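# Put floor foam blocks into the tote by the door

## Task

Move each yellow foam block lying on this room's floor fully inside the tote near the door. Blocks resting on the desks must stay exactly where they are, with the same face up. The tote must be standing on the floor when you finish. The robot must not tip over or be left leaning, or the task fails. Anything that stays in place only because the robot is holding it does not count.

## Robot and tools

ROBOT. TidyBot++: a mobile base 0.54 m long, 0.50 m wide and 0.38 m tall on four driven casters. It carries one seven-joint arm ending in a two-finger gripper. The shoulder sits 0.12 m ahead of the base centre, 0.68 m above the floor. Cameras: base_camera is fixed to the front of the base, about 0.35 m up and tilted down (pinhole, 644x364). wrist_camera is a fisheye (644x476) on the hand and looks along the fingers. Approximate calibration is given per camera, and results list any camera whose numbers changed.

FRAMES. Base frame: origin on the floor below the base centre, x ahead, y to the left, z up. hand_pose is reported in it: the point between the finger pads, with its z axis running out along the fingers and its y axis along the line the pads close on. Odometry frame is where the base frame was when the scene began. Heading in base_odometry grows to the left, range -3.142 to 3.142. Odometry only counts wheel turns, so slip appears as travel and drift builds up over many moves. base_tilt is in degrees, positive when leaning forward or to the right, with a fixed bias up to about 1 degree.

execute_actions. Argument actions: a list holding one action, or empty to just read state and pictures. Optional cameras: a list of base_camera, wrist_camera or all; omitted or null gives all, [] gives none. An action may have:
- base: exactly one relative move, counted from the base position in the latest reported state. translate_m: metres straight ahead (negative backs up), -2 to 2. strafe_m: metres sideways, left positive, -2 to 2. rotate_rad: radians turned in place, counter-clockwise seen from above positive, -6.3 to 6.3.
- joints: one map for the single arm, absolute targets by name. joint_1_rad to joint_7_rad in radians; gripper_pos from 0 (open, about 85 mm gap) to 1 (closed). Ranges: joint_2_rad ±2.249, joint_4_rad ±2.579, joint_6_rad ±2.099; joints 1, 3, 5 and 7 are unlimited but go the short way, so rotate farther in steps below half a turn. joint_1_rad positive turns the arm clockwise seen from above, opposite to rotate_rad. Done tolerances are ±0.039 for joints 1 to 4, ±0.056 for 5 to 7, ±0.03 for the gripper.
- speeds: lowers top speed for this action only: translate_m and strafe_m 0.05 to 0.5 m/s, rotate_rad 0.1 to 1.57 rad/s (top values are the defaults).
Base and joint motions start together. A base move needing over 8.667 s is refused, as is any unknown key or out-of-range value; then nothing moves. An action lasts at most 15 s. Joints or base left out may still be driving toward older targets.

wait: seconds 0 to 10; commands nothing and returns state and pictures. zoom_image: camera (base_camera or wrist_camera) and region [x0, y0, x1, y1] in pixels of that camera's latest full image, top-left origin, at most 504 by 504. read_manual: only returns licence texts. finished_scene: pass the current scene number; it ends the scene for good, reports success and gives the next task.

ARM GEOMETRY. Upper arm 0.42 m, forearm 0.31 m, hand 0.31 m to the hand point. With joint_1_rad 0, joint_3_rad 3.14 and joint_5_rad 0 (roughly the start), the arm moves in the base's x-z plane. Tilts from vertical, forward positive: upper arm = joint_2_rad, forearm = joint_2_rad - joint_4_rad, hand = that minus joint_6_rad. Forward reach from the shoulder is the sum of length*sin(tilt); height above it is the sum of length*cos(tilt). At joint_7_rad 1.57 with the hand down, fingers open left-right. Joints move up to 1.39 rad/s (1.22 for 5 to 7). Folded, the hand pokes up to 0.08 m past the base front and the elbow reaches 1.15 m. A downward hand rises to about 0.94 m at most, only near the base.

GRIPPER. Gap is about 85*(1 - gripper_pos) mm. Closed at 1 it squeezes about 100 N per finger. Status done at 1 means empty; off_target means it is holding something at the shown reading. Closed tips reach about 20 mm beyond the hand point.

RESULT LINES. base_status and joint_status: done; off_target (resting away from target, possibly still pushing); contact_stop or time_out (target dropped, holding). done for the base can hide a blocked move that ended short. "joint command not followed" with a cause means a self-collision check held back the arm targets; joints then say not_followed and may be retried later. on_its_own lists motion you did not command. motor_effort is percent of maximum, peak in brackets, noisy. Also: ARM HIT, torque fault, MOTOR HOT, OVER-TEMPERATURE FAULT, limit_stop_at_motor_heat, Motor temperatures in joint order, and a pictures line naming image order. A stop in one call skips the remaining motion calls of that reply.

ACCURACY. Friction leaves joints slightly off; resend last command plus (wanted minus read) per joint. hand_pose can be 1-2 cm wrong, so trust images near the floor. Held loads make the arm sag; never command the read angle while holding.

AVOID. Dropping, slamming or shoving objects hard. Driving while the arm is snagged above about 0.8 m, or pulling sideways on a raised hand: the robot can tip. Torque faults (joints 1-4 limit 104.5 N m, 5-7 51.3 N m) freeze the arm 10 s while the base keeps going. Motor heat: warning at 60 °C, weak braking and sinking at 75 °C. The robot keeps its last command while you think; base moves count from the last reported pose. Robot motion time should be kept short.

Each tool is called in YAML: its name, and indented under it one key for each argument.

## Session

execute_actions:
  actions: []

Scene clock: 0.00 s.
Motor temperatures (°C, as the motors report them): [35 36 32 38 36 44 44]
base_odometry: x=+0.000 y=+0.000 heading=+0.000 (m, m, rad; odometry frame)
base_tilt: forward=+0.4 right=-0.1 (deg)
base_status: not commanded
joint_positions: joint_1_rad=-0.030 joint_2_rad=-0.353 joint_3_rad=+3.104 joint_4_rad=-2.547 joint_5_rad=+0.049 joint_6_rad=-0.855 joint_7_rad=+1.599 gripper_pos=+0.000
joint_status: not commanded
motor_effort: joint_1_rad=+0 joint_2_rad=-2 joint_3_rad=+1 joint_4_rad=+15 joint_5_rad=+1 joint_6_rad=+1 joint_7_rad=-1 (%)
hand_pose: x=+0.2579 y=-0.0023 z=+0.5834 quat_wxyz=(+0.025, +0.997, +0.062, +0.047) (m; base frame)
pictures: base_camera, wrist_camera
Images, in order (width x height): base_camera 644x364, wrist_camera 644x476.

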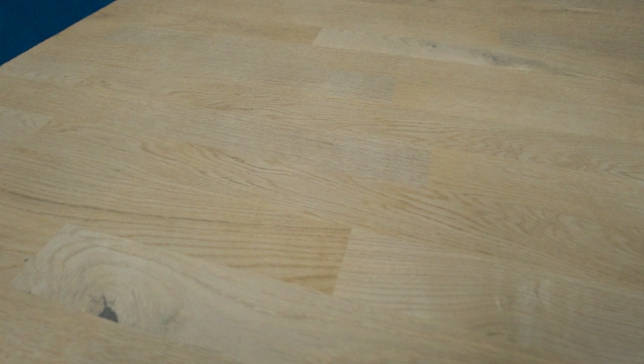

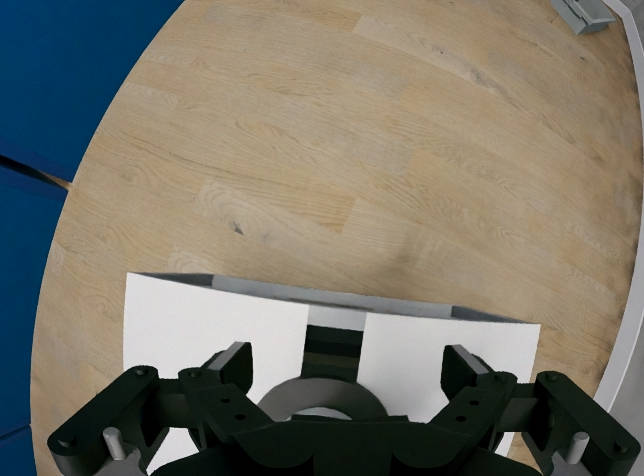

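execute_actions:
  actions:
    - {"joints":{"joint_6_rad":0.3}}
  cameras: ["wrist_camera"]

execute_actions:
  actions:
    - {"base":{"rotate_rad":2.1}}
  cameras: ["wrist_camera"]

execute_actions:
  actions:
    - {"base":{"rotate_rad":2.1}}
  cameras: ["wrist_camera"]

Scene clock: 12.13 s.
Motor temperatures (°C, as the motors report them): [35 36 32 38 36 44 44]
base_odometry: x=+0.000 y=+0.000 heading=+0.000 (m, m, rad; odometry frame)
base_tilt: forward=+0.4 right=-0.1 (deg)
base_status: not commanded
joint_positions: joint_1_rad=-0.030 joint_2_rad=-0.353 joint_3_rad=+3.104 joint_4_rad=-2.546 joint_5_rad=+0.049 joint_6_rad=+0.300 joint_7_rad=+1.599 gripper_pos=+0.000
joint_status: all done
motor_effort: joint_1_rad=-1(0) joint_2_rad=-7(7) joint_3_rad=+1(1) joint_4_rad=+20(20) joint_5_rad=+0(0) joint_6_rad=+8(9) joint_7_rad=+0(1) (%)
hand_pose: x=+0.5225 y=+0.0337 z=+0.7946 quat_wxyz=(+0.002, +0.809, +0.065, +0.584) (m; base frame)
pictures: wrist_camera
camera_calibration (this result's frames):
wrist_camera: T_world_to_cam=[[0.124194, -0.988614, 0.0849561, -0.093651], [-0.332902, -0.122171, -0.935014, 0.977729], [0.934747, 0.0878413, -0.344284, -0.0812831], [0, 0, 0, 1]] pos_world=[0.413098, 0.034005, 0.894162]
Images, in order (width x height): wrist_camera 644x476.

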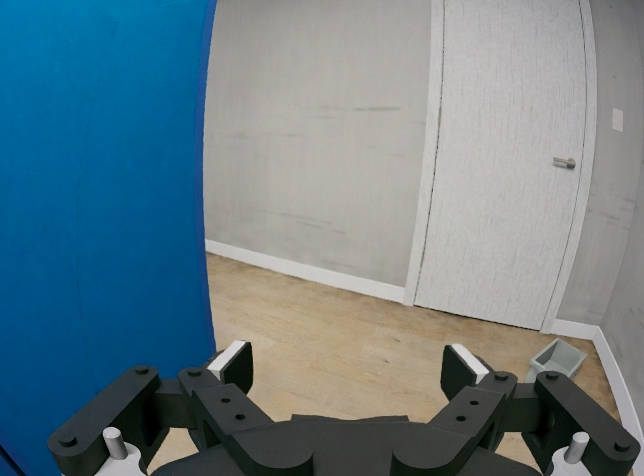

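Scene clock: 14.77 s.
Motor temperatures (°C, as the motors report them): [35 36 32 38 36 44 44]
base_odometry: x=+0.000 y=+0.000 heading=+2.099 (m, m, rad; odometry frame)
base_tilt: forward=+0.4 right=-0.1 (deg)
base_status: done
joint_positions: joint_1_rad=-0.030 joint_2_rad=-0.353 joint_3_rad=+3.104 joint_4_rad=-2.546 joint_5_rad=+0.049 joint_6_rad=+0.300 joint_7_rad=+1.599 gripper_pos=+0.000
joint_status: not commanded
motor_effort: joint_1_rad=-1(1) joint_2_rad=-7(8) joint_3_rad=+1(2) joint_4_rad=+20(20) joint_5_rad=+0(0) joint_6_rad=+8(8) joint_7_rad=-1(0) (%)
hand_pose: x=+0.5225 y=+0.0336 z=+0.7946 quat_wxyz=(+0.002, +0.809, +0.065, +0.584) (m; base frame)
pictures: wrist_camera
camera_calibration (this result's frames):
wrist_camera: T_world_to_cam=[[0.12419, -0.988615, 0.0849546, -0.0936495], [-0.332902, -0.122168, -0.935014, 0.977729], [0.934748, 0.0878382, -0.344284, -0.0812835], [0, 0, 0, 1]] pos_world=[0.413098, 0.0340036, 0.894162]
Images, in order (width x height): wrist_camera 644x476.

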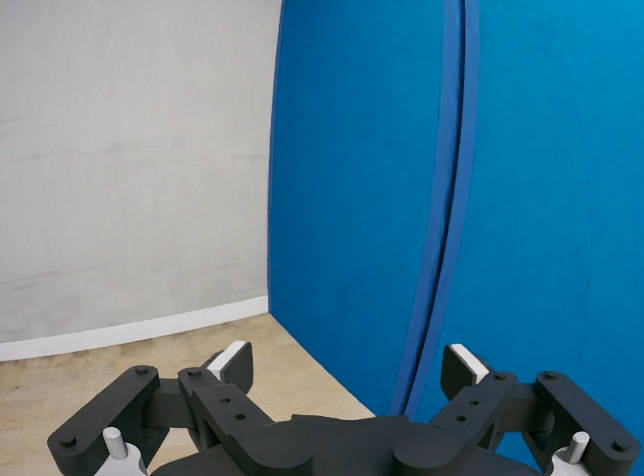

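Scene clock: 17.40 s.
Motor temperatures (°C, as the motors report them): [35 36 32 38 36 44 44]
base_odometry: x=+0.000 y=+0.000 heading=-2.085 (m, m, rad; odometry frame)
base_tilt: forward=+0.4 right=-0.1 (deg)
base_status: done
joint_positions: joint_1_rad=-0.030 joint_2_rad=-0.353 joint_3_rad=+3.104 joint_4_rad=-2.546 joint_5_rad=+0.049 joint_6_rad=+0.300 joint_7_rad=+1.599 gripper_pos=+0.000
joint_status: not commanded
motor_effort: joint_1_rad=-1(2) joint_2_rad=-7(8) joint_3_rad=+1(2) joint_4_rad=+20(20) joint_5_rad=+0(0) joint_6_rad=+8(8) joint_7_rad=-1(1) (%)
hand_pose: x=+0.5225 y=+0.0336 z=+0.7946 quat_wxyz=(+0.002, +0.809, +0.065, +0.584) (m; base frame)
pictures: wrist_camera
camera_calibration (this result's frames):
wrist_camera: T_world_to_cam=[[0.12419, -0.988615, 0.0849546, -0.0936495], [-0.332902, -0.122168, -0.935014, 0.977729], [0.934748, 0.087838, -0.344284, -0.0812832], [0, 0, 0, 1]] pos_world=[0.413098, 0.0340035, 0.894162]
Images, in order (width x height): wrist_camera 644x476.

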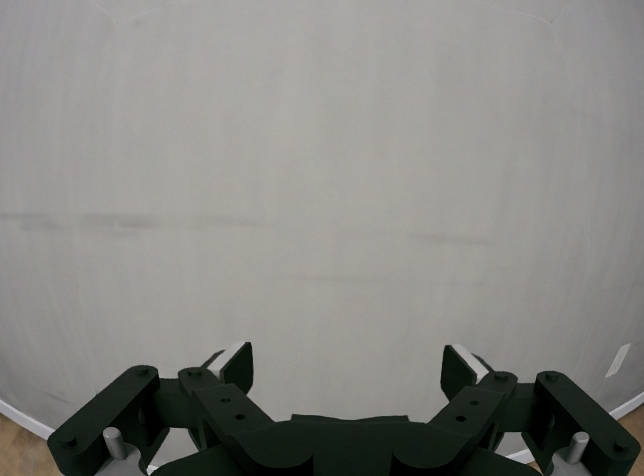

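execute_actions:
  actions:
    - {"base":{"rotate_rad":1.75}}
  cameras: ["wrist_camera"]

execute_actions:
  actions:
    - {"base":{"translate_m":1.1}}

execute_actions:
  actions:
    - {"base":{"rotate_rad":1.5}}

Scene clock: 27.37 s.
Motor temperatures (°C, as the motors report them): [35 36 32 38 36 44 44]
base_odometry: x=+0.000 y=+0.000 heading=-0.336 (m, m, rad; odometry frame)
base_tilt: forward=+0.4 right=-0.1 (deg)
base_status: done
joint_positions: joint_1_rad=-0.030 joint_2_rad=-0.353 joint_3_rad=+3.104 joint_4_rad=-2.546 joint_5_rad=+0.049 joint_6_rad=+0.300 joint_7_rad=+1.599 gripper_pos=+0.000
joint_status: not commanded
motor_effort: joint_1_rad=+0(2) joint_2_rad=-7(8) joint_3_rad=+1(2) joint_4_rad=+19(20) joint_5_rad=+0(1) joint_6_rad=+8(8) joint_7_rad=-1(1) (%)
hand_pose: x=+0.5225 y=+0.0336 z=+0.7946 quat_wxyz=(+0.002, +0.809, +0.065, +0.584) (m; base frame)
pictures: wrist_camera
camera_calibration (this result's frames):
wrist_camera: T_world_to_cam=[[0.12419, -0.988615, 0.0849545, -0.0936494], [-0.332902, -0.122168, -0.935014, 0.977729], [0.934748, 0.0878383, -0.344284, -0.0812835], [0, 0, 0, 1]] pos_world=[0.413098, 0.0340036, 0.894162]
Images, in order (width x height): wrist_camera 644x476.

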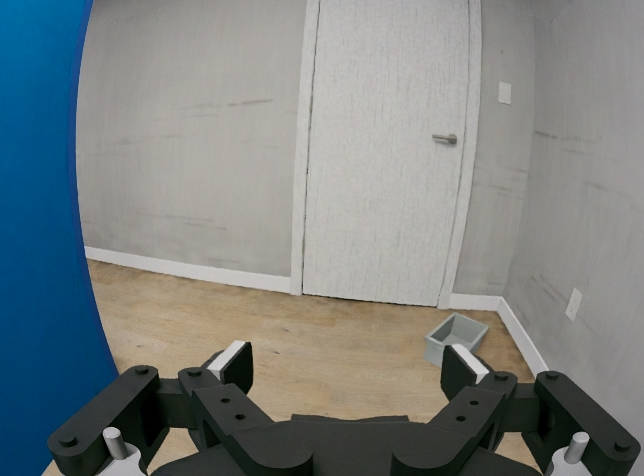

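Scene clock: 30.93 s.
Motor temperatures (°C, as the motors report them): [35 36 32 38 36 44 44]
base_odometry: x=+1.039 y=-0.361 heading=-0.335 (m, m, rad; odometry frame)
base_tilt: forward=+0.4 right=-0.1 (deg)
base_status: done
joint_positions: joint_1_rad=-0.030 joint_2_rad=-0.353 joint_3_rad=+3.104 joint_4_rad=-2.546 joint_5_rad=+0.049 joint_6_rad=+0.300 joint_7_rad=+1.599 gripper_pos=+0.000
joint_status: not commanded
motor_effort: joint_1_rad=-1(0) joint_2_rad=-7(10) joint_3_rad=+1(2) joint_4_rad=+20(21) joint_5_rad=+0(0) joint_6_rad=+8(9) joint_7_rad=+0(1) (%)
hand_pose: x=+0.5225 y=+0.0336 z=+0.7946 quat_wxyz=(+0.002, +0.809, +0.065, +0.584) (m; base frame)
pictures: base_camera, wrist_camera
camera_calibration (this result's frames):
wrist_camera: T_world_to_cam=[[0.124192, -0.988615, 0.0849525, -0.0936482], [-0.332922, -0.122168, -0.935007, 0.977727], [0.93474, 0.0878378, -0.344304, -0.0812691], [0, 0, 0, 1]] pos_world=[0.413102, 0.0340037, 0.894156]
Images, in order (width x height): base_camera 644x364, wrist_camera 644x476.

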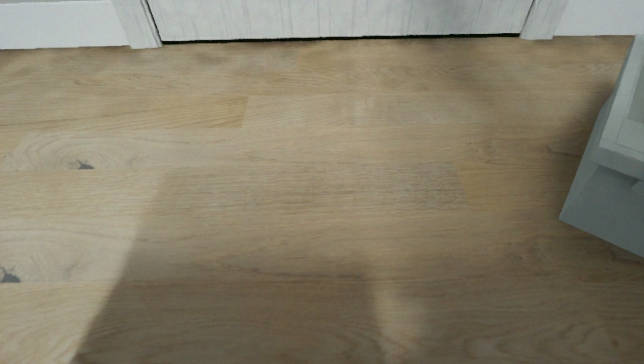

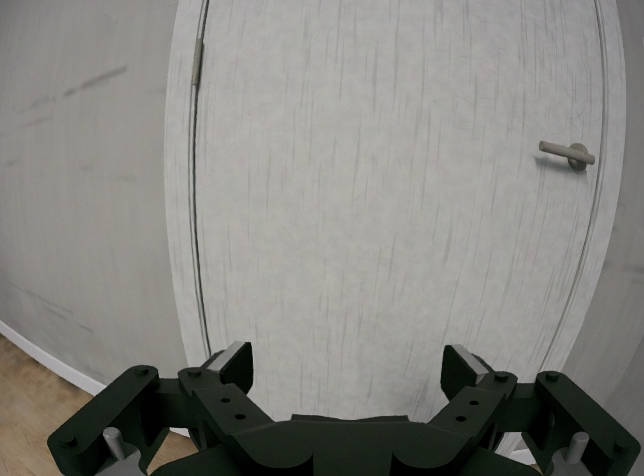

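Scene clock: 33.17 s.
Motor temperatures (°C, as the motors report them): [35 36 32 38 36 44 44]
base_odometry: x=+1.039 y=-0.361 heading=+1.164 (m, m, rad; odometry frame)
base_tilt: forward=+0.4 right=-0.1 (deg)
base_status: done
joint_positions: joint_1_rad=-0.030 joint_2_rad=-0.353 joint_3_rad=+3.104 joint_4_rad=-2.546 joint_5_rad=+0.049 joint_6_rad=+0.300 joint_7_rad=+1.599 gripper_pos=+0.000
joint_status: not commanded
motor_effort: joint_1_rad=-1(2) joint_2_rad=-7(7) joint_3_rad=+1(2) joint_4_rad=+20(20) joint_5_rad=+0(0) joint_6_rad=+8(8) joint_7_rad=-1(0) (%)
hand_pose: x=+0.5225 y=+0.0337 z=+0.7946 quat_wxyz=(+0.002, +0.809, +0.065, +0.584) (m; base frame)
pictures: base_camera, wrist_camera
camera_calibration (this result's frames):
wrist_camera: T_world_to_cam=[[0.124211, -0.988612, 0.0849595, -0.0936553], [-0.332919, -0.122181, -0.935006, 0.977726], [0.934739, 0.0878537, -0.344304, -0.0812687], [0, 0, 0, 1]] pos_world=[0.413101, 0.0340109, 0.894156]
Images, in order (width x height): base_camera 644x364, wrist_camera 644x476.

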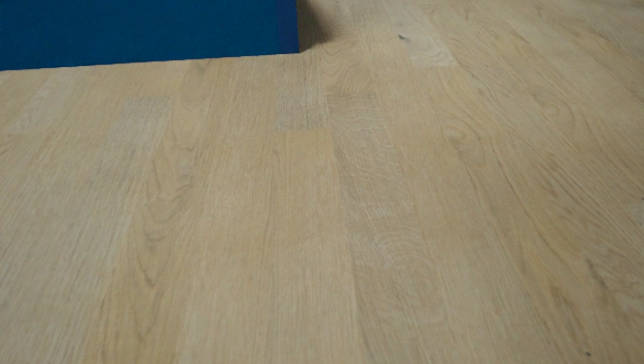

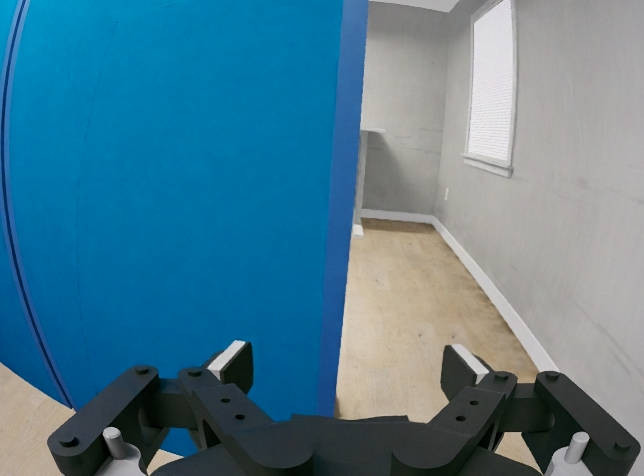

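execute_actions:
  actions:
    - {"base":{"strafe_m":-0.52}}
  cameras: []

execute_actions:
  actions:
    - {"base":{"rotate_rad":0.07}}
  cameras: ["base_camera"]

execute_actions:
  actions:
    - {"base":{"translate_m":1.6}}
  cameras: []

execute_actions:
  actions:
    - {"base":{"rotate_rad":0.8}}

Scene clock: 45.23 s.
Motor temperatures (°C, as the motors report them): [35 36 32 38 36 44 44]
base_odometry: x=+1.518 y=-0.566 heading=+1.165 (m, m, rad; odometry frame)
base_tilt: forward=+0.4 right=-0.1 (deg)
base_status: done
joint_positions: joint_1_rad=-0.030 joint_2_rad=-0.353 joint_3_rad=+3.104 joint_4_rad=-2.546 joint_5_rad=+0.049 joint_6_rad=+0.300 joint_7_rad=+1.599 gripper_pos=+0.000
joint_status: not commanded
motor_effort: joint_1_rad=-1(0) joint_2_rad=-7(8) joint_3_rad=+1(3) joint_4_rad=+20(20) joint_5_rad=+0(1) joint_6_rad=+8(8) joint_7_rad=-1(1) (%)
hand_pose: x=+0.5225 y=+0.0336 z=+0.7946 quat_wxyz=(+0.002, +0.809, +0.065, +0.584) (m; base frame)
pictures: none
No camera images: the call's "cameras" was empty. Leave "cameras" out to get every camera's image.

Scene clock: 45.93 s.
Motor temperatures (°C, as the motors report them): [35 36 32 38 36 44 44]
base_odometry: x=+1.518 y=-0.566 heading=+1.235 (m, m, rad; odometry frame)
base_tilt: forward=+0.4 right=-0.1 (deg)
base_status: done
joint_positions: joint_1_rad=-0.030 joint_2_rad=-0.353 joint_3_rad=+3.104 joint_4_rad=-2.546 joint_5_rad=+0.049 joint_6_rad=+0.300 joint_7_rad=+1.599 gripper_pos=+0.000
joint_status: not commanded
motor_effort: joint_1_rad=-1(2) joint_2_rad=-7(8) joint_3_rad=+1(3) joint_4_rad=+19(20) joint_5_rad=+0(1) joint_6_rad=+8(8) joint_7_rad=-1(1) (%)
hand_pose: x=+0.5225 y=+0.0337 z=+0.7946 quat_wxyz=(+0.002, +0.809, +0.065, +0.584) (m; base frame)
pictures: base_camera
Images, in order (width x height): base_camera 644x364.

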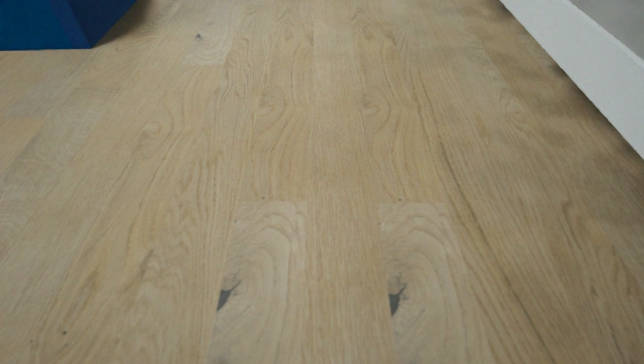

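Scene clock: 50.50 s.
Motor temperatures (°C, as the motors report them): [35 36 32 38 36 44 44]
base_odometry: x=+2.047 y=+0.945 heading=+1.234 (m, m, rad; odometry frame)
base_tilt: forward=+0.5 right=-0.1 (deg)
base_status: done
joint_positions: joint_1_rad=-0.030 joint_2_rad=-0.353 joint_3_rad=+3.104 joint_4_rad=-2.546 joint_5_rad=+0.049 joint_6_rad=+0.300 joint_7_rad=+1.599 gripper_pos=+0.000
joint_status: not commanded
motor_effort: joint_1_rad=-1(0) joint_2_rad=-7(9) joint_3_rad=+1(2) joint_4_rad=+20(21) joint_5_rad=+0(0) joint_6_rad=+8(8) joint_7_rad=-1(1) (%)
hand_pose: x=+0.5226 y=+0.0337 z=+0.7945 quat_wxyz=(+0.002, +0.809, +0.065, +0.584) (m; base frame)
pictures: none
No camera images: the call's "cameras" was empty. Leave "cameras" out to get every camera's image.

Scene clock: 52.20 s.
Motor temperatures (°C, as the motors report them): [35 36 32 38 36 44 44]
base_odometry: x=+2.047 y=+0.945 heading=+2.034 (m, m, rad; odometry frame)
base_tilt: forward=+0.4 right=-0.1 (deg)
base_status: done
joint_positions: joint_1_rad=-0.030 joint_2_rad=-0.353 joint_3_rad=+3.104 joint_4_rad=-2.546 joint_5_rad=+0.049 joint_6_rad=+0.300 joint_7_rad=+1.599 gripper_pos=+0.000
joint_status: not commanded
motor_effort: joint_1_rad=-1(2) joint_2_rad=-7(7) joint_3_rad=+1(2) joint_4_rad=+20(19) joint_5_rad=+0(0) joint_6_rad=+8(8) joint_7_rad=-1(1) (%)
hand_pose: x=+0.5226 y=+0.0337 z=+0.7945 quat_wxyz=(+0.002, +0.809, +0.065, +0.584) (m; base frame)
pictures: base_camera, wrist_camera
camera_calibration (this result's frames):
wrist_camera: T_world_to_cam=[[0.124274, -0.988605, 0.0849506, -0.0936566], [-0.333147, -0.122216, -0.934921, 0.977694], [0.934649, 0.0878849, -0.344539, -0.0810974], [0, 0, 0, 1]] pos_world=[0.413152, 0.0340279, 0.894081]
Images, in order (width x height): base_camera 644x364, wrist_camera 644x476.

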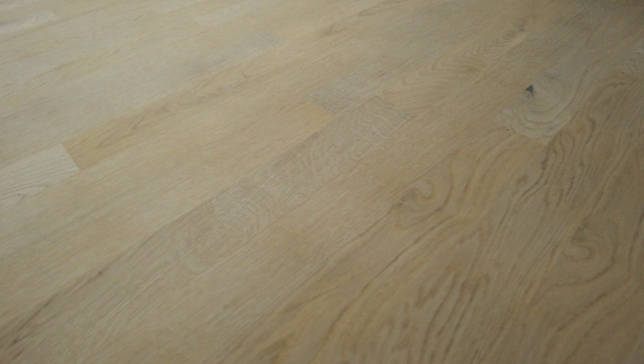

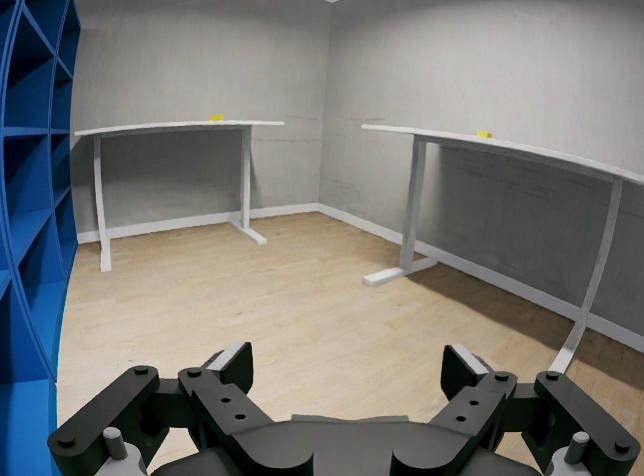

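execute_actions:
  actions:
    - {"base":{"translate_m":0.8}}
  cameras: []

execute_actions:
  actions:
    - {"base":{"rotate_rad":1.6},"joints":{"joint_6_rad":0.0}}
  cameras: ["wrist_camera"]

execute_actions:
  actions:
    - {"base":{"rotate_rad":2.1}}
  cameras: ["wrist_camera"]

execute_actions:
  actions:
    - {"base":{"rotate_rad":2.1}}
  cameras: ["wrist_camera"]

Scene clock: 69.10 s.
Motor temperatures (°C, as the motors report them): [35 36 32 38 36 44 44]
base_odometry: x=+1.688 y=+1.660 heading=+2.035 (m, m, rad; odometry frame)
base_tilt: forward=+0.4 right=-0.1 (deg)
base_status: done
joint_positions: joint_1_rad=-0.030 joint_2_rad=-0.353 joint_3_rad=+3.104 joint_4_rad=-2.546 joint_5_rad=+0.049 joint_6_rad=+0.300 joint_7_rad=+1.599 gripper_pos=+0.000
joint_status: not commanded
motor_effort: joint_1_rad=-1(0) joint_2_rad=-7(9) joint_3_rad=+1(2) joint_4_rad=+19(21) joint_5_rad=+0(0) joint_6_rad=+8(9) joint_7_rad=-1(1) (%)
hand_pose: x=+0.5225 y=+0.0337 z=+0.7946 quat_wxyz=(+0.002, +0.809, +0.065, +0.584) (m; base frame)
pictures: none
No camera images: the call's "cameras" was empty. Leave "cameras" out to get every camera's image.

Scene clock: 71.40 s.
Motor temperatures (°C, as the motors report them): [35 36 32 38 36 44 44]
base_odometry: x=+1.688 y=+1.660 heading=-2.650 (m, m, rad; odometry frame)
base_tilt: forward=+0.4 right=-0.1 (deg)
base_status: done
joint_positions: joint_1_rad=-0.030 joint_2_rad=-0.352 joint_3_rad=+3.104 joint_4_rad=-2.549 joint_5_rad=+0.049 joint_6_rad=+0.001 joint_7_rad=+1.599 gripper_pos=+0.000
joint_status: all done
motor_effort: joint_1_rad=-1(2) joint_2_rad=-6(7) joint_3_rad=+1(2) joint_4_rad=+19(21) joint_5_rad=+0(0) joint_6_rad=+7(8) joint_7_rad=-1(0) (%)
hand_pose: x=+0.4796 y=+0.0253 z=+0.7101 quat_wxyz=(+0.009, +0.888, +0.066, +0.455) (m; base frame)
pictures: wrist_camera
camera_calibration (this result's frames):
wrist_camera: T_world_to_cam=[[0.132707, -0.98839, 0.0739866, -0.0856991], [-0.597085, -0.139303, -0.78999, 0.907565], [0.791124, 0.0606609, -0.60864, 0.187744], [0, 0, 0, 1]] pos_world=[0.404737, 0.030334, 0.837576]
Images, in order (width x height): wrist_camera 644x476.

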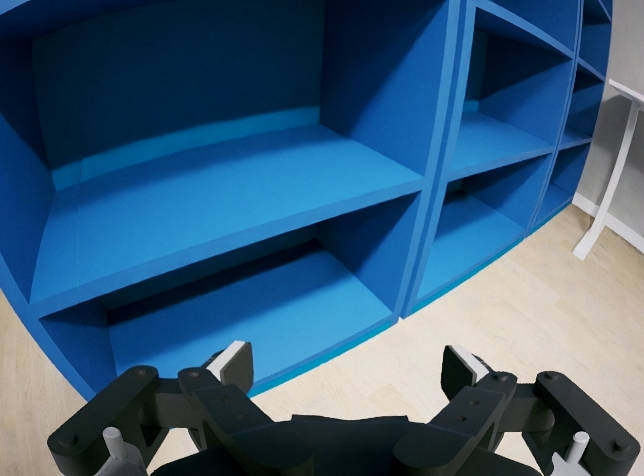

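Scene clock: 74.03 s.
Motor temperatures (°C, as the motors report them): [35 36 32 39 36 44 44]
base_odometry: x=+1.688 y=+1.660 heading=-0.550 (m, m, rad; odometry frame)
base_tilt: forward=+0.4 right=-0.1 (deg)
base_status: done
joint_positions: joint_1_rad=-0.030 joint_2_rad=-0.352 joint_3_rad=+3.104 joint_4_rad=-2.549 joint_5_rad=+0.049 joint_6_rad=+0.001 joint_7_rad=+1.599 gripper_pos=+0.000
joint_status: not commanded
motor_effort: joint_1_rad=-1(1) joint_2_rad=-6(7) joint_3_rad=+1(2) joint_4_rad=+18(19) joint_5_rad=+0(0) joint_6_rad=+7(7) joint_7_rad=-1(1) (%)
hand_pose: x=+0.4796 y=+0.0253 z=+0.7101 quat_wxyz=(+0.009, +0.888, +0.066, +0.455) (m; base frame)
pictures: wrist_camera
camera_calibration (this result's frames):
wrist_camera: T_world_to_cam=[[0.132707, -0.98839, 0.0739867, -0.0856992], [-0.597085, -0.139303, -0.78999, 0.907565], [0.791125, 0.0606609, -0.60864, 0.187744], [0, 0, 0, 1]] pos_world=[0.404737, 0.030334, 0.837576]
Images, in order (width x height): wrist_camera 644x476.

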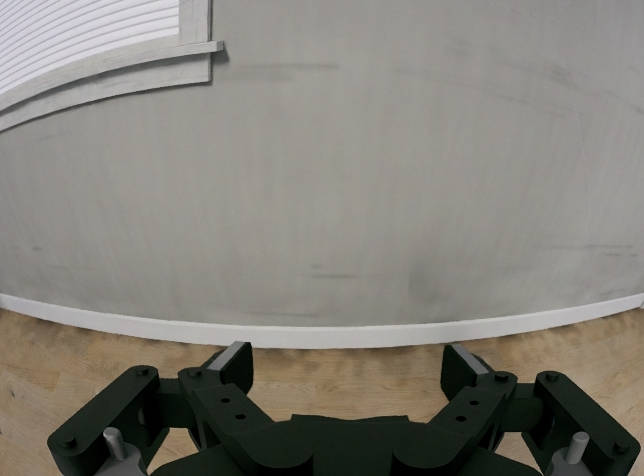

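Scene clock: 76.67 s.
Motor temperatures (°C, as the motors report them): [35 36 32 39 36 44 44]
base_odometry: x=+1.688 y=+1.660 heading=+1.549 (m, m, rad; odometry frame)
base_tilt: forward=+0.4 right=-0.1 (deg)
base_status: done
joint_positions: joint_1_rad=-0.030 joint_2_rad=-0.352 joint_3_rad=+3.104 joint_4_rad=-2.549 joint_5_rad=+0.049 joint_6_rad=+0.001 joint_7_rad=+1.599 gripper_pos=+0.000
joint_status: not commanded
motor_effort: joint_1_rad=-1(2) joint_2_rad=-6(7) joint_3_rad=+1(2) joint_4_rad=+19(19) joint_5_rad=+0(0) joint_6_rad=+7(7) joint_7_rad=-1(1) (%)
hand_pose: x=+0.4796 y=+0.0253 z=+0.7101 quat_wxyz=(+0.009, +0.888, +0.066, +0.455) (m; base frame)
pictures: wrist_camera
camera_calibration (this result's frames):
wrist_camera: T_world_to_cam=[[0.132707, -0.98839, 0.0739868, -0.0856994], [-0.597085, -0.139304, -0.78999, 0.907565], [0.791125, 0.0606609, -0.608639, 0.187744], [0, 0, 0, 1]] pos_world=[0.404737, 0.030334, 0.837576]
Images, in order (width x height): wrist_camera 644x476.

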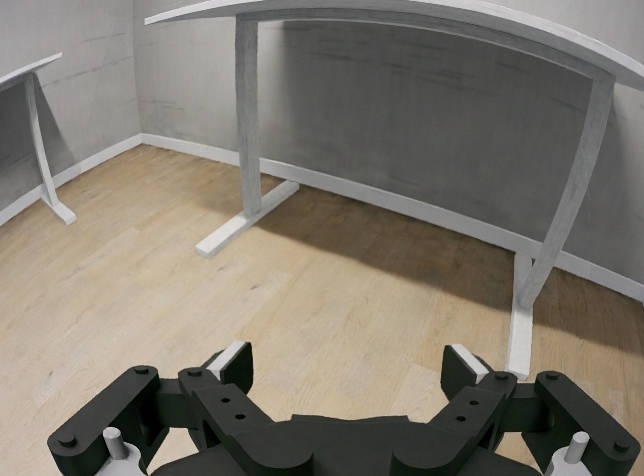

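execute_actions:
  actions:
    - {"base":{"rotate_rad":-2.656}}
  cameras: []

execute_actions:
  actions:
    - {"base":{"translate_m":0.8}}
  cameras: []

execute_actions:
  actions:
    - {"base":{"rotate_rad":-0.8}}
  cameras: ["wrist_camera"]

execute_actions:
  actions:
    - {"base":{"translate_m":1.6}}

execute_actions:
  actions:
    - {"base":{"rotate_rad":-1.4}}

Scene clock: 93.73 s.
Motor temperatures (°C, as the motors report them): [35 36 32 39 36 44 44]
base_odometry: x=+1.688 y=+1.660 heading=-1.106 (m, m, rad; odometry frame)
base_tilt: forward=+0.4 right=-0.1 (deg)
base_status: done
joint_positions: joint_1_rad=-0.030 joint_2_rad=-0.352 joint_3_rad=+3.104 joint_4_rad=-2.549 joint_5_rad=+0.049 joint_6_rad=+0.001 joint_7_rad=+1.599 gripper_pos=+0.000
joint_status: not commanded
motor_effort: joint_1_rad=-1(0) joint_2_rad=-6(6) joint_3_rad=+1(2) joint_4_rad=+19(19) joint_5_rad=+0(0) joint_6_rad=+7(7) joint_7_rad=-1(1) (%)
hand_pose: x=+0.4796 y=+0.0253 z=+0.7101 quat_wxyz=(+0.009, +0.888, +0.066, +0.455) (m; base frame)
pictures: none
No camera images: the call's "cameras" was empty. Leave "cameras" out to get every camera's image.

Scene clock: 96.70 s.
Motor temperatures (°C, as the motors report them): [35 36 32 39 36 44 44]
base_odometry: x=+2.045 y=+0.944 heading=-1.107 (m, m, rad; odometry frame)
base_tilt: forward=+0.4 right=-0.1 (deg)
base_status: done
joint_positions: joint_1_rad=-0.030 joint_2_rad=-0.353 joint_3_rad=+3.104 joint_4_rad=-2.549 joint_5_rad=+0.049 joint_6_rad=+0.001 joint_7_rad=+1.599 gripper_pos=+0.000
joint_status: not commanded
motor_effort: joint_1_rad=+0(1) joint_2_rad=-6(9) joint_3_rad=+1(1) joint_4_rad=+19(19) joint_5_rad=+0(0) joint_6_rad=+7(7) joint_7_rad=-1(0) (%)
hand_pose: x=+0.4796 y=+0.0253 z=+0.7103 quat_wxyz=(+0.009, +0.888, +0.066, +0.456) (m; base frame)
pictures: none
No camera images: the call's "cameras" was empty. Leave "cameras" out to get every camera's image.

Scene clock: 98.40 s.
Motor temperatures (°C, as the motors report them): [35 36 32 39 36 44 44]
base_odometry: x=+2.045 y=+0.944 heading=-1.906 (m, m, rad; odometry frame)
base_tilt: forward=+0.4 right=-0.1 (deg)
base_status: done
joint_positions: joint_1_rad=-0.030 joint_2_rad=-0.353 joint_3_rad=+3.104 joint_4_rad=-2.549 joint_5_rad=+0.049 joint_6_rad=+0.001 joint_7_rad=+1.599 gripper_pos=+0.000
joint_status: not commanded
motor_effort: joint_1_rad=-1(0) joint_2_rad=-6(6) joint_3_rad=+1(2) joint_4_rad=+19(19) joint_5_rad=+0(0) joint_6_rad=+7(7) joint_7_rad=+0(1) (%)
hand_pose: x=+0.4796 y=+0.0253 z=+0.7103 quat_wxyz=(+0.009, +0.888, +0.066, +0.456) (m; base frame)
pictures: wrist_camera
camera_calibration (this result's frames):
wrist_camera: T_world_to_cam=[[0.132665, -0.988391, 0.0740467, -0.0857352], [-0.59663, -0.139291, -0.790336, 0.907746], [0.791475, 0.0606716, -0.608183, 0.187391], [0, 0, 0, 1]] pos_world=[0.404647, 0.0303316, 0.837741]
Images, in order (width x height): wrist_camera 644x476.

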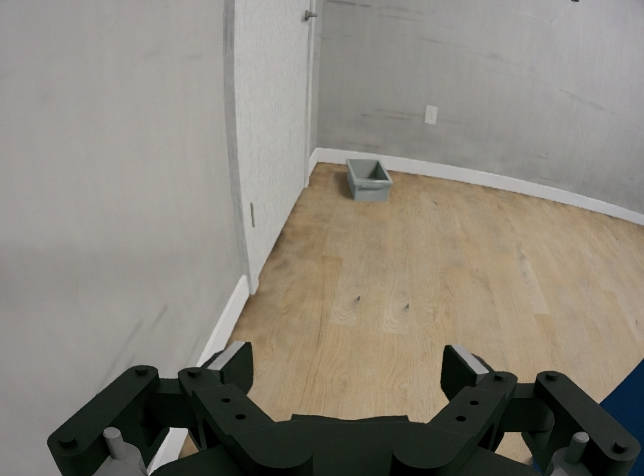

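Scene clock: 102.97 s.
Motor temperatures (°C, as the motors report them): [35 36 32 39 36 44 44]
base_odometry: x=+1.516 y=-0.566 heading=-1.907 (m, m, rad; odometry frame)
base_tilt: forward=+0.4 right=-0.1 (deg)
base_status: done
joint_positions: joint_1_rad=-0.030 joint_2_rad=-0.353 joint_3_rad=+3.104 joint_4_rad=-2.549 joint_5_rad=+0.049 joint_6_rad=+0.001 joint_7_rad=+1.599 gripper_pos=+0.000
joint_status: not commanded
motor_effort: joint_1_rad=-1(1) joint_2_rad=-6(8) joint_3_rad=+1(1) joint_4_rad=+19(20) joint_5_rad=+0(0) joint_6_rad=+7(8) joint_7_rad=+0(0) (%)
hand_pose: x=+0.4796 y=+0.0253 z=+0.7104 quat_wxyz=(+0.009, +0.888, +0.066, +0.456) (m; base frame)
pictures: base_camera, wrist_camera
camera_calibration (this result's frames):
wrist_camera: T_world_to_cam=[[0.132649, -0.988392, 0.07407, -0.0857491], [-0.596453, -0.139286, -0.79047, 0.907817], [0.791611, 0.0606758, -0.608005, 0.187254], [0, 0, 0, 1]] pos_world=[0.404613, 0.0303306, 0.837805]
Images, in order (width x height): base_camera 644x364, wrist_camera 644x476.

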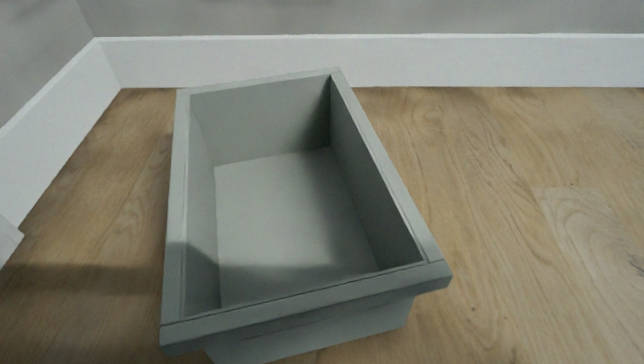

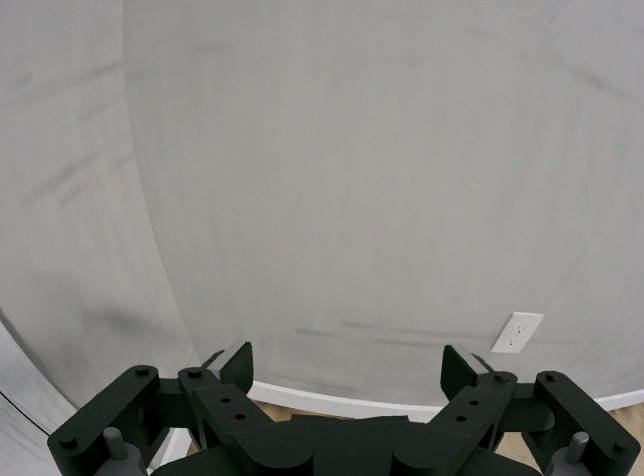

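Scene clock: 105.13 s.
Motor temperatures (°C, as the motors report them): [35 36 32 39 36 44 44]
base_odometry: x=+1.516 y=-0.566 heading=+2.977 (m, m, rad; odometry frame)
base_tilt: forward=+0.4 right=-0.1 (deg)
base_status: done
joint_positions: joint_1_rad=-0.030 joint_2_rad=-0.353 joint_3_rad=+3.104 joint_4_rad=-2.549 joint_5_rad=+0.049 joint_6_rad=+0.001 joint_7_rad=+1.599 gripper_pos=+0.000
joint_status: not commanded
motor_effort: joint_1_rad=-1(0) joint_2_rad=-6(7) joint_3_rad=+1(2) joint_4_rad=+19(19) joint_5_rad=+0(0) joint_6_rad=+7(7) joint_7_rad=-1(1) (%)
hand_pose: x=+0.4796 y=+0.0253 z=+0.7104 quat_wxyz=(+0.009, +0.888, +0.066, +0.456) (m; base frame)
pictures: base_camera, wrist_camera
camera_calibration (this result's frames):
wrist_camera: T_world_to_cam=[[0.13265, -0.988391, 0.07407, -0.0857491], [-0.596453, -0.139286, -0.79047, 0.907817], [0.791611, 0.0606763, -0.608005, 0.187254], [0, 0, 0, 1]] pos_world=[0.404613, 0.0303309, 0.837805]
Images, in order (width x height): base_camera 644x364, wrist_camera 644x476.

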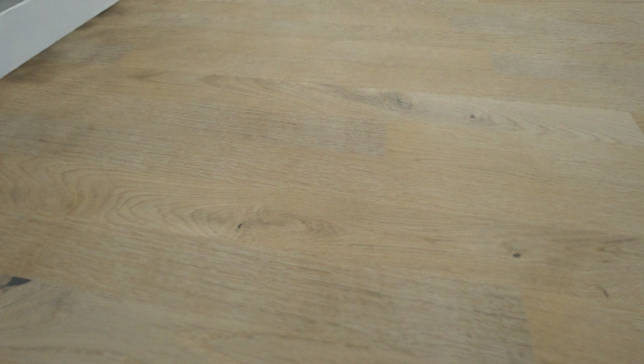

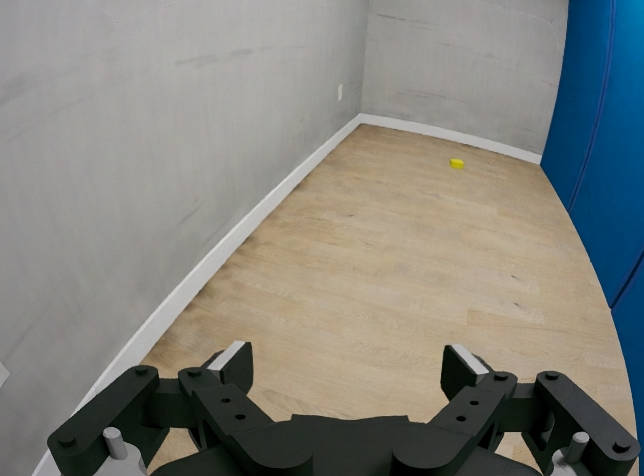

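execute_actions:
  actions:
    - {"base":{"rotate_rad":-0.23}}
  cameras: []

execute_actions:
  actions:
    - {"base":{"translate_m":1.85}}
  cameras: ["base_camera"]

Scene clock: 116.47 s.
Motor temperatures (°C, as the motors report them): [35 36 32 39 36 44 44]
base_odometry: x=+1.516 y=-0.566 heading=+2.748 (m, m, rad; odometry frame)
base_tilt: forward=+0.5 right=-0.1 (deg)
base_status: done
joint_positions: joint_1_rad=-0.030 joint_2_rad=-0.353 joint_3_rad=+3.104 joint_4_rad=-2.549 joint_5_rad=+0.049 joint_6_rad=+0.001 joint_7_rad=+1.599 gripper_pos=+0.000
joint_status: not commanded
motor_effort: joint_1_rad=-1(0) joint_2_rad=-6(6) joint_3_rad=+1(3) joint_4_rad=+19(19) joint_5_rad=+0(0) joint_6_rad=+7(7) joint_7_rad=-1(0) (%)
hand_pose: x=+0.4796 y=+0.0253 z=+0.7104 quat_wxyz=(+0.009, +0.888, +0.066, +0.456) (m; base frame)
pictures: none
No camera images: the call's "cameras" was empty. Leave "cameras" out to get every camera's image.

Scene clock: 121.53 s.
Motor temperatures (°C, as the motors report them): [35 36 32 39 36 44 44]
base_odometry: x=-0.192 y=+0.147 heading=+2.747 (m, m, rad; odometry frame)
base_tilt: forward=+0.4 right=-0.1 (deg)
base_status: done
joint_positions: joint_1_rad=-0.030 joint_2_rad=-0.353 joint_3_rad=+3.104 joint_4_rad=-2.549 joint_5_rad=+0.049 joint_6_rad=+0.001 joint_7_rad=+1.599 gripper_pos=+0.000
joint_status: not commanded
motor_effort: joint_1_rad=-1(1) joint_2_rad=-6(9) joint_3_rad=+1(2) joint_4_rad=+19(19) joint_5_rad=+0(0) joint_6_rad=+7(7) joint_7_rad=+0(1) (%)
hand_pose: x=+0.4796 y=+0.0253 z=+0.7104 quat_wxyz=(+0.009, +0.888, +0.066, +0.456) (m; base frame)
pictures: base_camera
Images, in order (width x height): base_camera 644x364.

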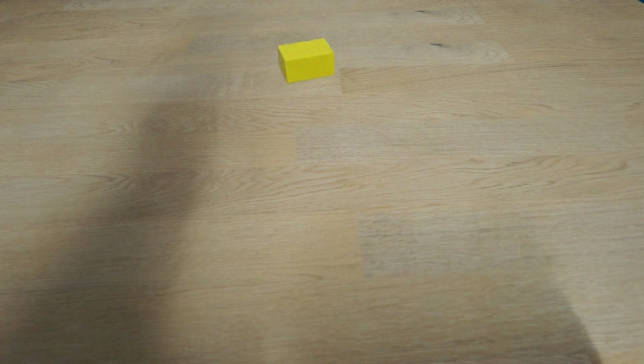

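execute_actions:
  actions:
    - {"base":{"translate_m":0.25},"joints":{"joint_1_rad":-0.05,"joint_2_rad":1.373,"joint_3_rad":3.14,"joint_4_rad":-1.546,"joint_5_rad":0,"joint_6_rad":-0.22,"joint_7_rad":0.3}}

Scene clock: 140.70 s.
Motor temperatures (°C, as the motors report them): [35 36 32 39 36 44 44]
base_odometry: x=-0.422 y=+0.244 heading=+2.746 (m, m, rad; odometry frame)
base_tilt: forward=+0.5 right=-0.1 (deg)
base_status: done
joint_positions: joint_1_rad=-0.031 joint_2_rad=+1.372 joint_3_rad=+3.123 joint_4_rad=-1.562 joint_5_rad=+0.033 joint_6_rad=-0.200 joint_7_rad=+0.338 gripper_pos=+0.000
joint_status: all done
motor_effort: joint_1_rad=+0(1) joint_2_rad=-47(49) joint_3_rad=-1(1) joint_4_rad=+4(20) joint_5_rad=+0(1) joint_6_rad=+0(8) joint_7_rad=-1(1) (%)
hand_pose: x=+0.5981 y=+0.0255 z=+0.1464 quat_wxyz=(-0.007, +0.835, -0.550, +0.000) (m; base frame)
pictures: base_camera, wrist_camera
camera_calibration (this result's frames):
wrist_camera: T_world_to_cam=[[-0.913762, -0.405046, -0.0312455, 0.56692], [-0.405993, 0.913214, 0.0347831, 0.271163], [0.014445, 0.0444689, -0.998906, 0.272988], [0, 0, 0, 1]] pos_world=[0.624177, -0.0301401, 0.280971]
Images, in order (width x height): base_camera 644x364, wrist_camera 644x476.

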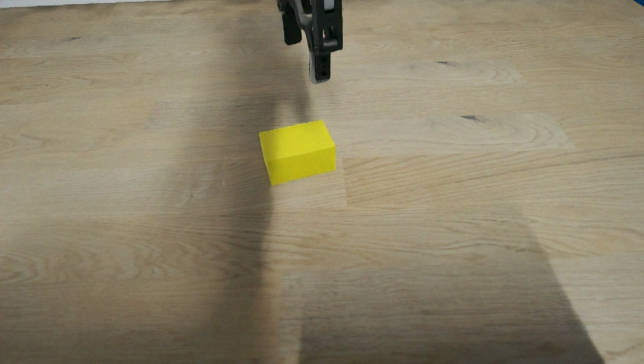

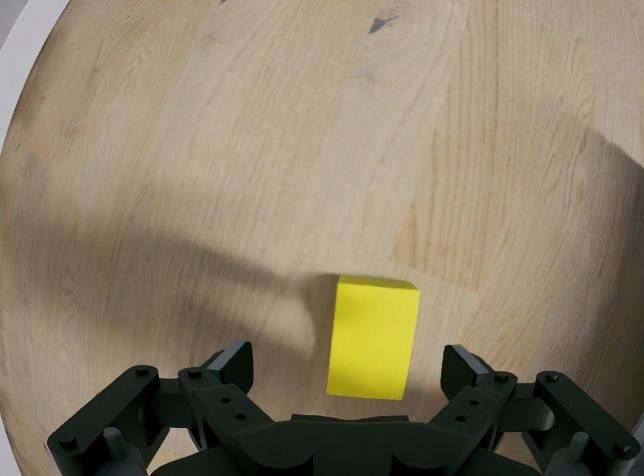

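execute_actions:
  actions:
    - {"base":{"translate_m":-0.02},"joints":{"joint_2_rad":1.657,"joint_4_rad":-1.285,"joint_6_rad":-0.2}}
  cameras: ["wrist_camera"]

execute_actions:
  actions:
    - {"joints":{"gripper_pos":1}}
  cameras: []

execute_actions:
  actions:
    - {"joints":{"joint_2_rad":1.0,"joint_4_rad":-1.75,"joint_6_rad":-0.39}}
  cameras: ["base_camera"]

Scene clock: 153.27 s.
Motor temperatures (°C, as the motors report them): [35 36 32 39 36 44 44]
base_odometry: x=-0.404 y=+0.236 heading=+2.745 (m, m, rad; odometry frame)
base_tilt: forward=+0.4 right=-0.1 (deg)
base_status: done
joint_positions: joint_1_rad=-0.032 joint_2_rad=+1.660 joint_3_rad=+3.124 joint_4_rad=-1.300 joint_5_rad=+0.033 joint_6_rad=-0.200 joint_7_rad=+0.338 gripper_pos=+0.000
joint_status: all done
motor_effort: joint_1_rad=-1(1) joint_2_rad=-47(50) joint_3_rad=+0(1) joint_4_rad=+4(6) joint_5_rad=+0(0) joint_6_rad=+0(1) joint_7_rad=-1(1) (%)
hand_pose: x=+0.5886 y=+0.0253 z=+0.0241 quat_wxyz=(+0.001, +0.834, -0.552, -0.011) (m; base frame)
pictures: wrist_camera
camera_calibration (this result's frames):
wrist_camera: T_world_to_cam=[[-0.915653, -0.401914, -0.00672108, 0.55473], [-0.401802, 0.914659, 0.0442035, 0.269008], [-0.0116185, 0.0431756, -0.999, 0.16637], [0, 0, 0, 1]] pos_world=[0.617961, -0.03028, 0.158041]
Images, in order (width x height): wrist_camera 644x476.

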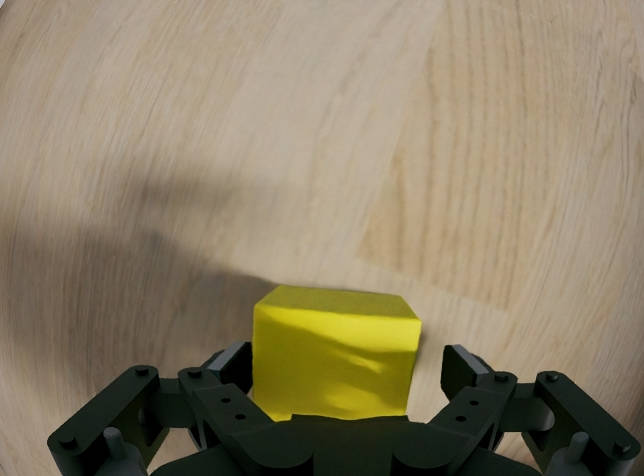

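Scene clock: 154.37 s.
Motor temperatures (°C, as the motors report them): [35 36 32 39 36 44 44]
base_odometry: x=-0.404 y=+0.236 heading=+2.745 (m, m, rad; odometry frame)
base_tilt: forward=+0.4 right=-0.1 (deg)
base_status: not commanded
joint_positions: joint_1_rad=-0.032 joint_2_rad=+1.656 joint_3_rad=+3.124 joint_4_rad=-1.295 joint_5_rad=+0.032 joint_6_rad=-0.204 joint_7_rad=+0.338 gripper_pos=+0.369
joint_status: gripper_pos off_target (ended at +0.369, target +1.000)
motor_effort: joint_1_rad=-1(1) joint_2_rad=-48(49) joint_3_rad=-1(1) joint_4_rad=+3(10) joint_5_rad=+0(0) joint_6_rad=+0(7) joint_7_rad=-1(0) (%)
hand_pose: x=+0.5931 y=+0.0254 z=+0.0264 quat_wxyz=(-0.001, +0.834, -0.552, -0.009) (m; base frame)
pictures: none
No camera images: the call's "cameras" was empty. Leave "cameras" out to get every camera's image.

Scene clock: 156.27 s.
Motor temperatures (°C, as the motors report them): [35 36 32 39 36 44 44]
base_odometry: x=-0.404 y=+0.236 heading=+2.745 (m, m, rad; odometry frame)
base_tilt: forward=+0.5 right=-0.1 (deg)
base_status: not commanded
joint_positions: joint_1_rad=-0.032 joint_2_rad=+1.008 joint_3_rad=+3.124 joint_4_rad=-1.737 joint_5_rad=+0.032 joint_6_rad=-0.370 joint_7_rad=+0.338 gripper_pos=+0.369
joint_status: all done
motor_effort: joint_1_rad=+0(1) joint_2_rad=-45(51) joint_3_rad=+0(0) joint_4_rad=+7(8) joint_5_rad=+0(0) joint_6_rad=+0(1) joint_7_rad=+0(1) (%)
hand_pose: x=+0.6037 y=+0.0235 z=+0.3055 quat_wxyz=(-0.009, +0.836, -0.548, +0.010) (m; base frame)
pictures: base_camera
Images, in order (width x height): base_camera 644x364.

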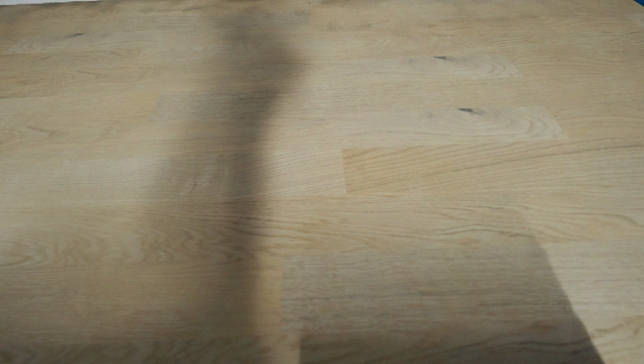

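execute_actions:
  actions:
    - {"base":{"translate_m":-2.0}}
  cameras: []

execute_actions:
  actions:
    - {"base":{"strafe_m":-0.1}}
  cameras: []

execute_actions:
  actions:
    - {"base":{"rotate_rad":1.63}}

Scene clock: 174.23 s.
Motor temperatures (°C, as the motors report them): [35 37 32 39 36 44 44]
base_odometry: x=+1.441 y=-0.537 heading=+2.745 (m, m, rad; odometry frame)
base_tilt: forward=+0.5 right=-0.1 (deg)
base_status: done
joint_positions: joint_1_rad=-0.036 joint_2_rad=+1.007 joint_3_rad=+3.127 joint_4_rad=-1.745 joint_5_rad=+0.032 joint_6_rad=-0.374 joint_7_rad=+0.338 gripper_pos=+0.369
joint_status: not commanded
motor_effort: joint_1_rad=-1(2) joint_2_rad=-44(47) joint_3_rad=+0(1) joint_4_rad=+7(9) joint_5_rad=+0(0) joint_6_rad=+0(1) joint_7_rad=-1(1) (%)
hand_pose: x=+0.5984 y=+0.0236 z=+0.3047 quat_wxyz=(-0.005, +0.837, -0.548, +0.006) (m; base frame)
pictures: none
No camera images: the call's "cameras" was empty. Leave "cameras" out to get every camera's image.

Scene clock: 175.50 s.
Motor temperatures (°C, as the motors report them): [35 37 32 39 36 44 44]
base_odometry: x=+1.480 y=-0.444 heading=+2.745 (m, m, rad; odometry frame)
base_tilt: forward=+0.4 right=-0.1 (deg)
base_status: done
joint_positions: joint_1_rad=-0.041 joint_2_rad=+1.007 joint_3_rad=+3.136 joint_4_rad=-1.745 joint_5_rad=+0.032 joint_6_rad=-0.374 joint_7_rad=+0.338 gripper_pos=+0.369
joint_status: not commanded
motor_effort: joint_1_rad=-1(4) joint_2_rad=-45(45) joint_3_rad=+0(2) joint_4_rad=+7(7) joint_5_rad=+0(0) joint_6_rad=+0(1) joint_7_rad=-1(0) (%)
hand_pose: x=+0.5985 y=+0.0207 z=+0.3046 quat_wxyz=(-0.002, +0.837, -0.548, +0.008) (m; base frame)
pictures: none
No camera images: the call's "cameras" was empty. Leave "cameras" out to get every camera's image.

Scene clock: 178.07 s.
Motor temperatures (°C, as the motors report them): [35 37 32 39 36 44 44]
base_odometry: x=+1.480 y=-0.444 heading=-1.909 (m, m, rad; odometry frame)
base_tilt: forward=+0.5 right=-0.1 (deg)
base_status: done
joint_positions: joint_1_rad=-0.059 joint_2_rad=+1.007 joint_3_rad=+3.133 joint_4_rad=-1.745 joint_5_rad=+0.030 joint_6_rad=-0.374 joint_7_rad=+0.338 gripper_pos=+0.369
joint_status: not commanded
motor_effort: joint_1_rad=+0(4) joint_2_rad=-45(47) joint_3_rad=+0(2) joint_4_rad=+7(8) joint_5_rad=+0(1) joint_6_rad=+0(1) joint_7_rad=-1(1) (%)
hand_pose: x=+0.5980 y=+0.0310 z=+0.3048 quat_wxyz=(-0.003, +0.842, -0.540, +0.008) (m; base frame)
pictures: base_camera, wrist_camera
camera_calibration (this result's frames):
wrist_camera: T_world_to_cam=[[-0.903489, -0.42735, -0.032869, 0.569081], [-0.428041, 0.903585, 0.0177363, 0.27927], [0.0221204, 0.0300938, -0.999302, 0.426918], [0, 0, 0, 1]] pos_world=[0.624254, -0.0219947, 0.440373]
Images, in order (width x height): base_camera 644x364, wrist_camera 644x476.

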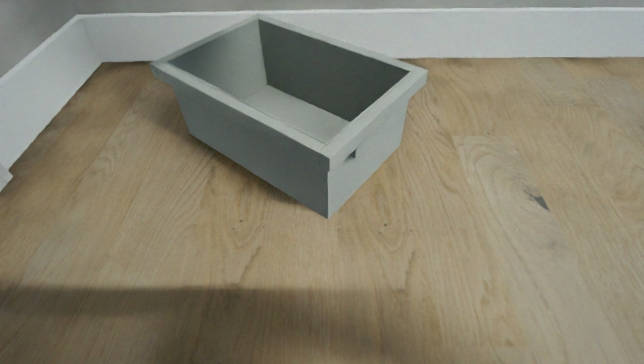

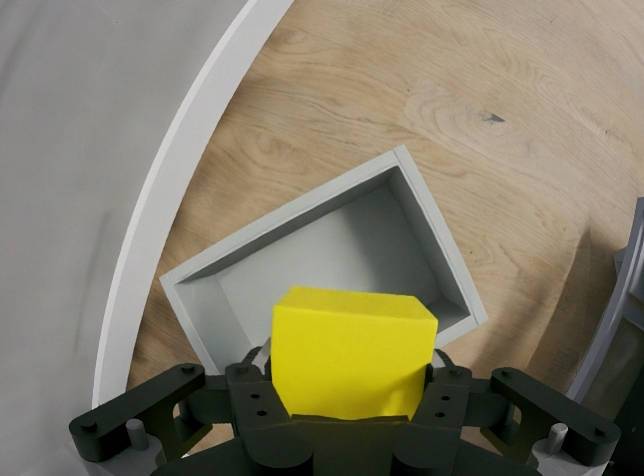

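execute_actions:
  actions:
    - {"base":{"translate_m":0.1},"joints":{"joint_2_rad":1.2,"joint_4_rad":-1.68,"joint_6_rad":-0.26}}

Scene clock: 185.47 s.
Motor temperatures (°C, as the motors report them): [35 37 32 39 36 44 44]
base_odometry: x=+1.447 y=-0.539 heading=-1.908 (m, m, rad; odometry frame)
base_tilt: forward=+0.5 right=-0.1 (deg)
base_status: done
joint_positions: joint_1_rad=-0.059 joint_2_rad=+1.204 joint_3_rad=+3.133 joint_4_rad=-1.689 joint_5_rad=+0.030 joint_6_rad=-0.278 joint_7_rad=+0.338 gripper_pos=+0.369
joint_status: all done
motor_effort: joint_1_rad=-1(3) joint_2_rad=-46(49) joint_3_rad=-1(1) joint_4_rad=+5(9) joint_5_rad=+0(0) joint_6_rad=+0(2) joint_7_rad=-1(1) (%)
hand_pose: x=+0.5791 y=+0.0310 z=+0.2171 quat_wxyz=(+0.009, +0.841, -0.540, -0.011) (m; base frame)
pictures: base_camera, wrist_camera
camera_calibration (this result's frames):
wrist_camera: T_world_to_cam=[[-0.904159, -0.427133, 0.00739074, 0.54074], [-0.426593, 0.903666, 0.0375076, 0.267657], [-0.0226995, 0.03076, -0.999269, 0.365698], [0, 0, 0, 1]] pos_world=[0.611396, -0.0221534, 0.351395]
Images, in order (width x height): base_camera 644x364, wrist_camera 644x476.

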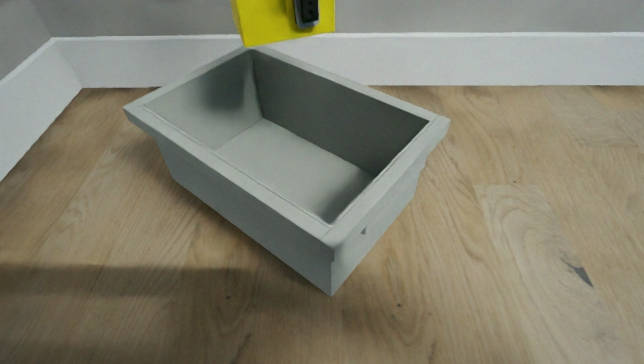

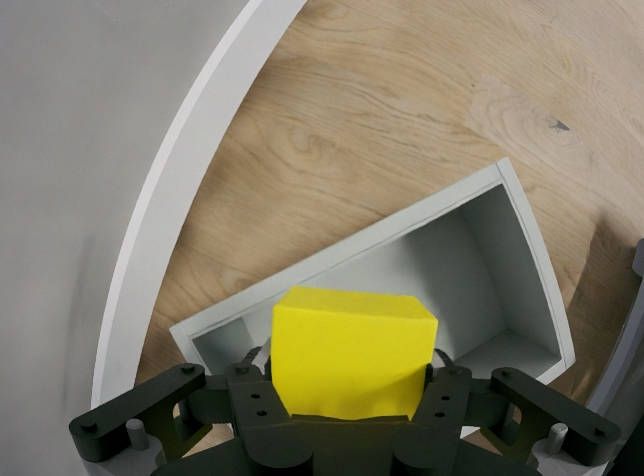

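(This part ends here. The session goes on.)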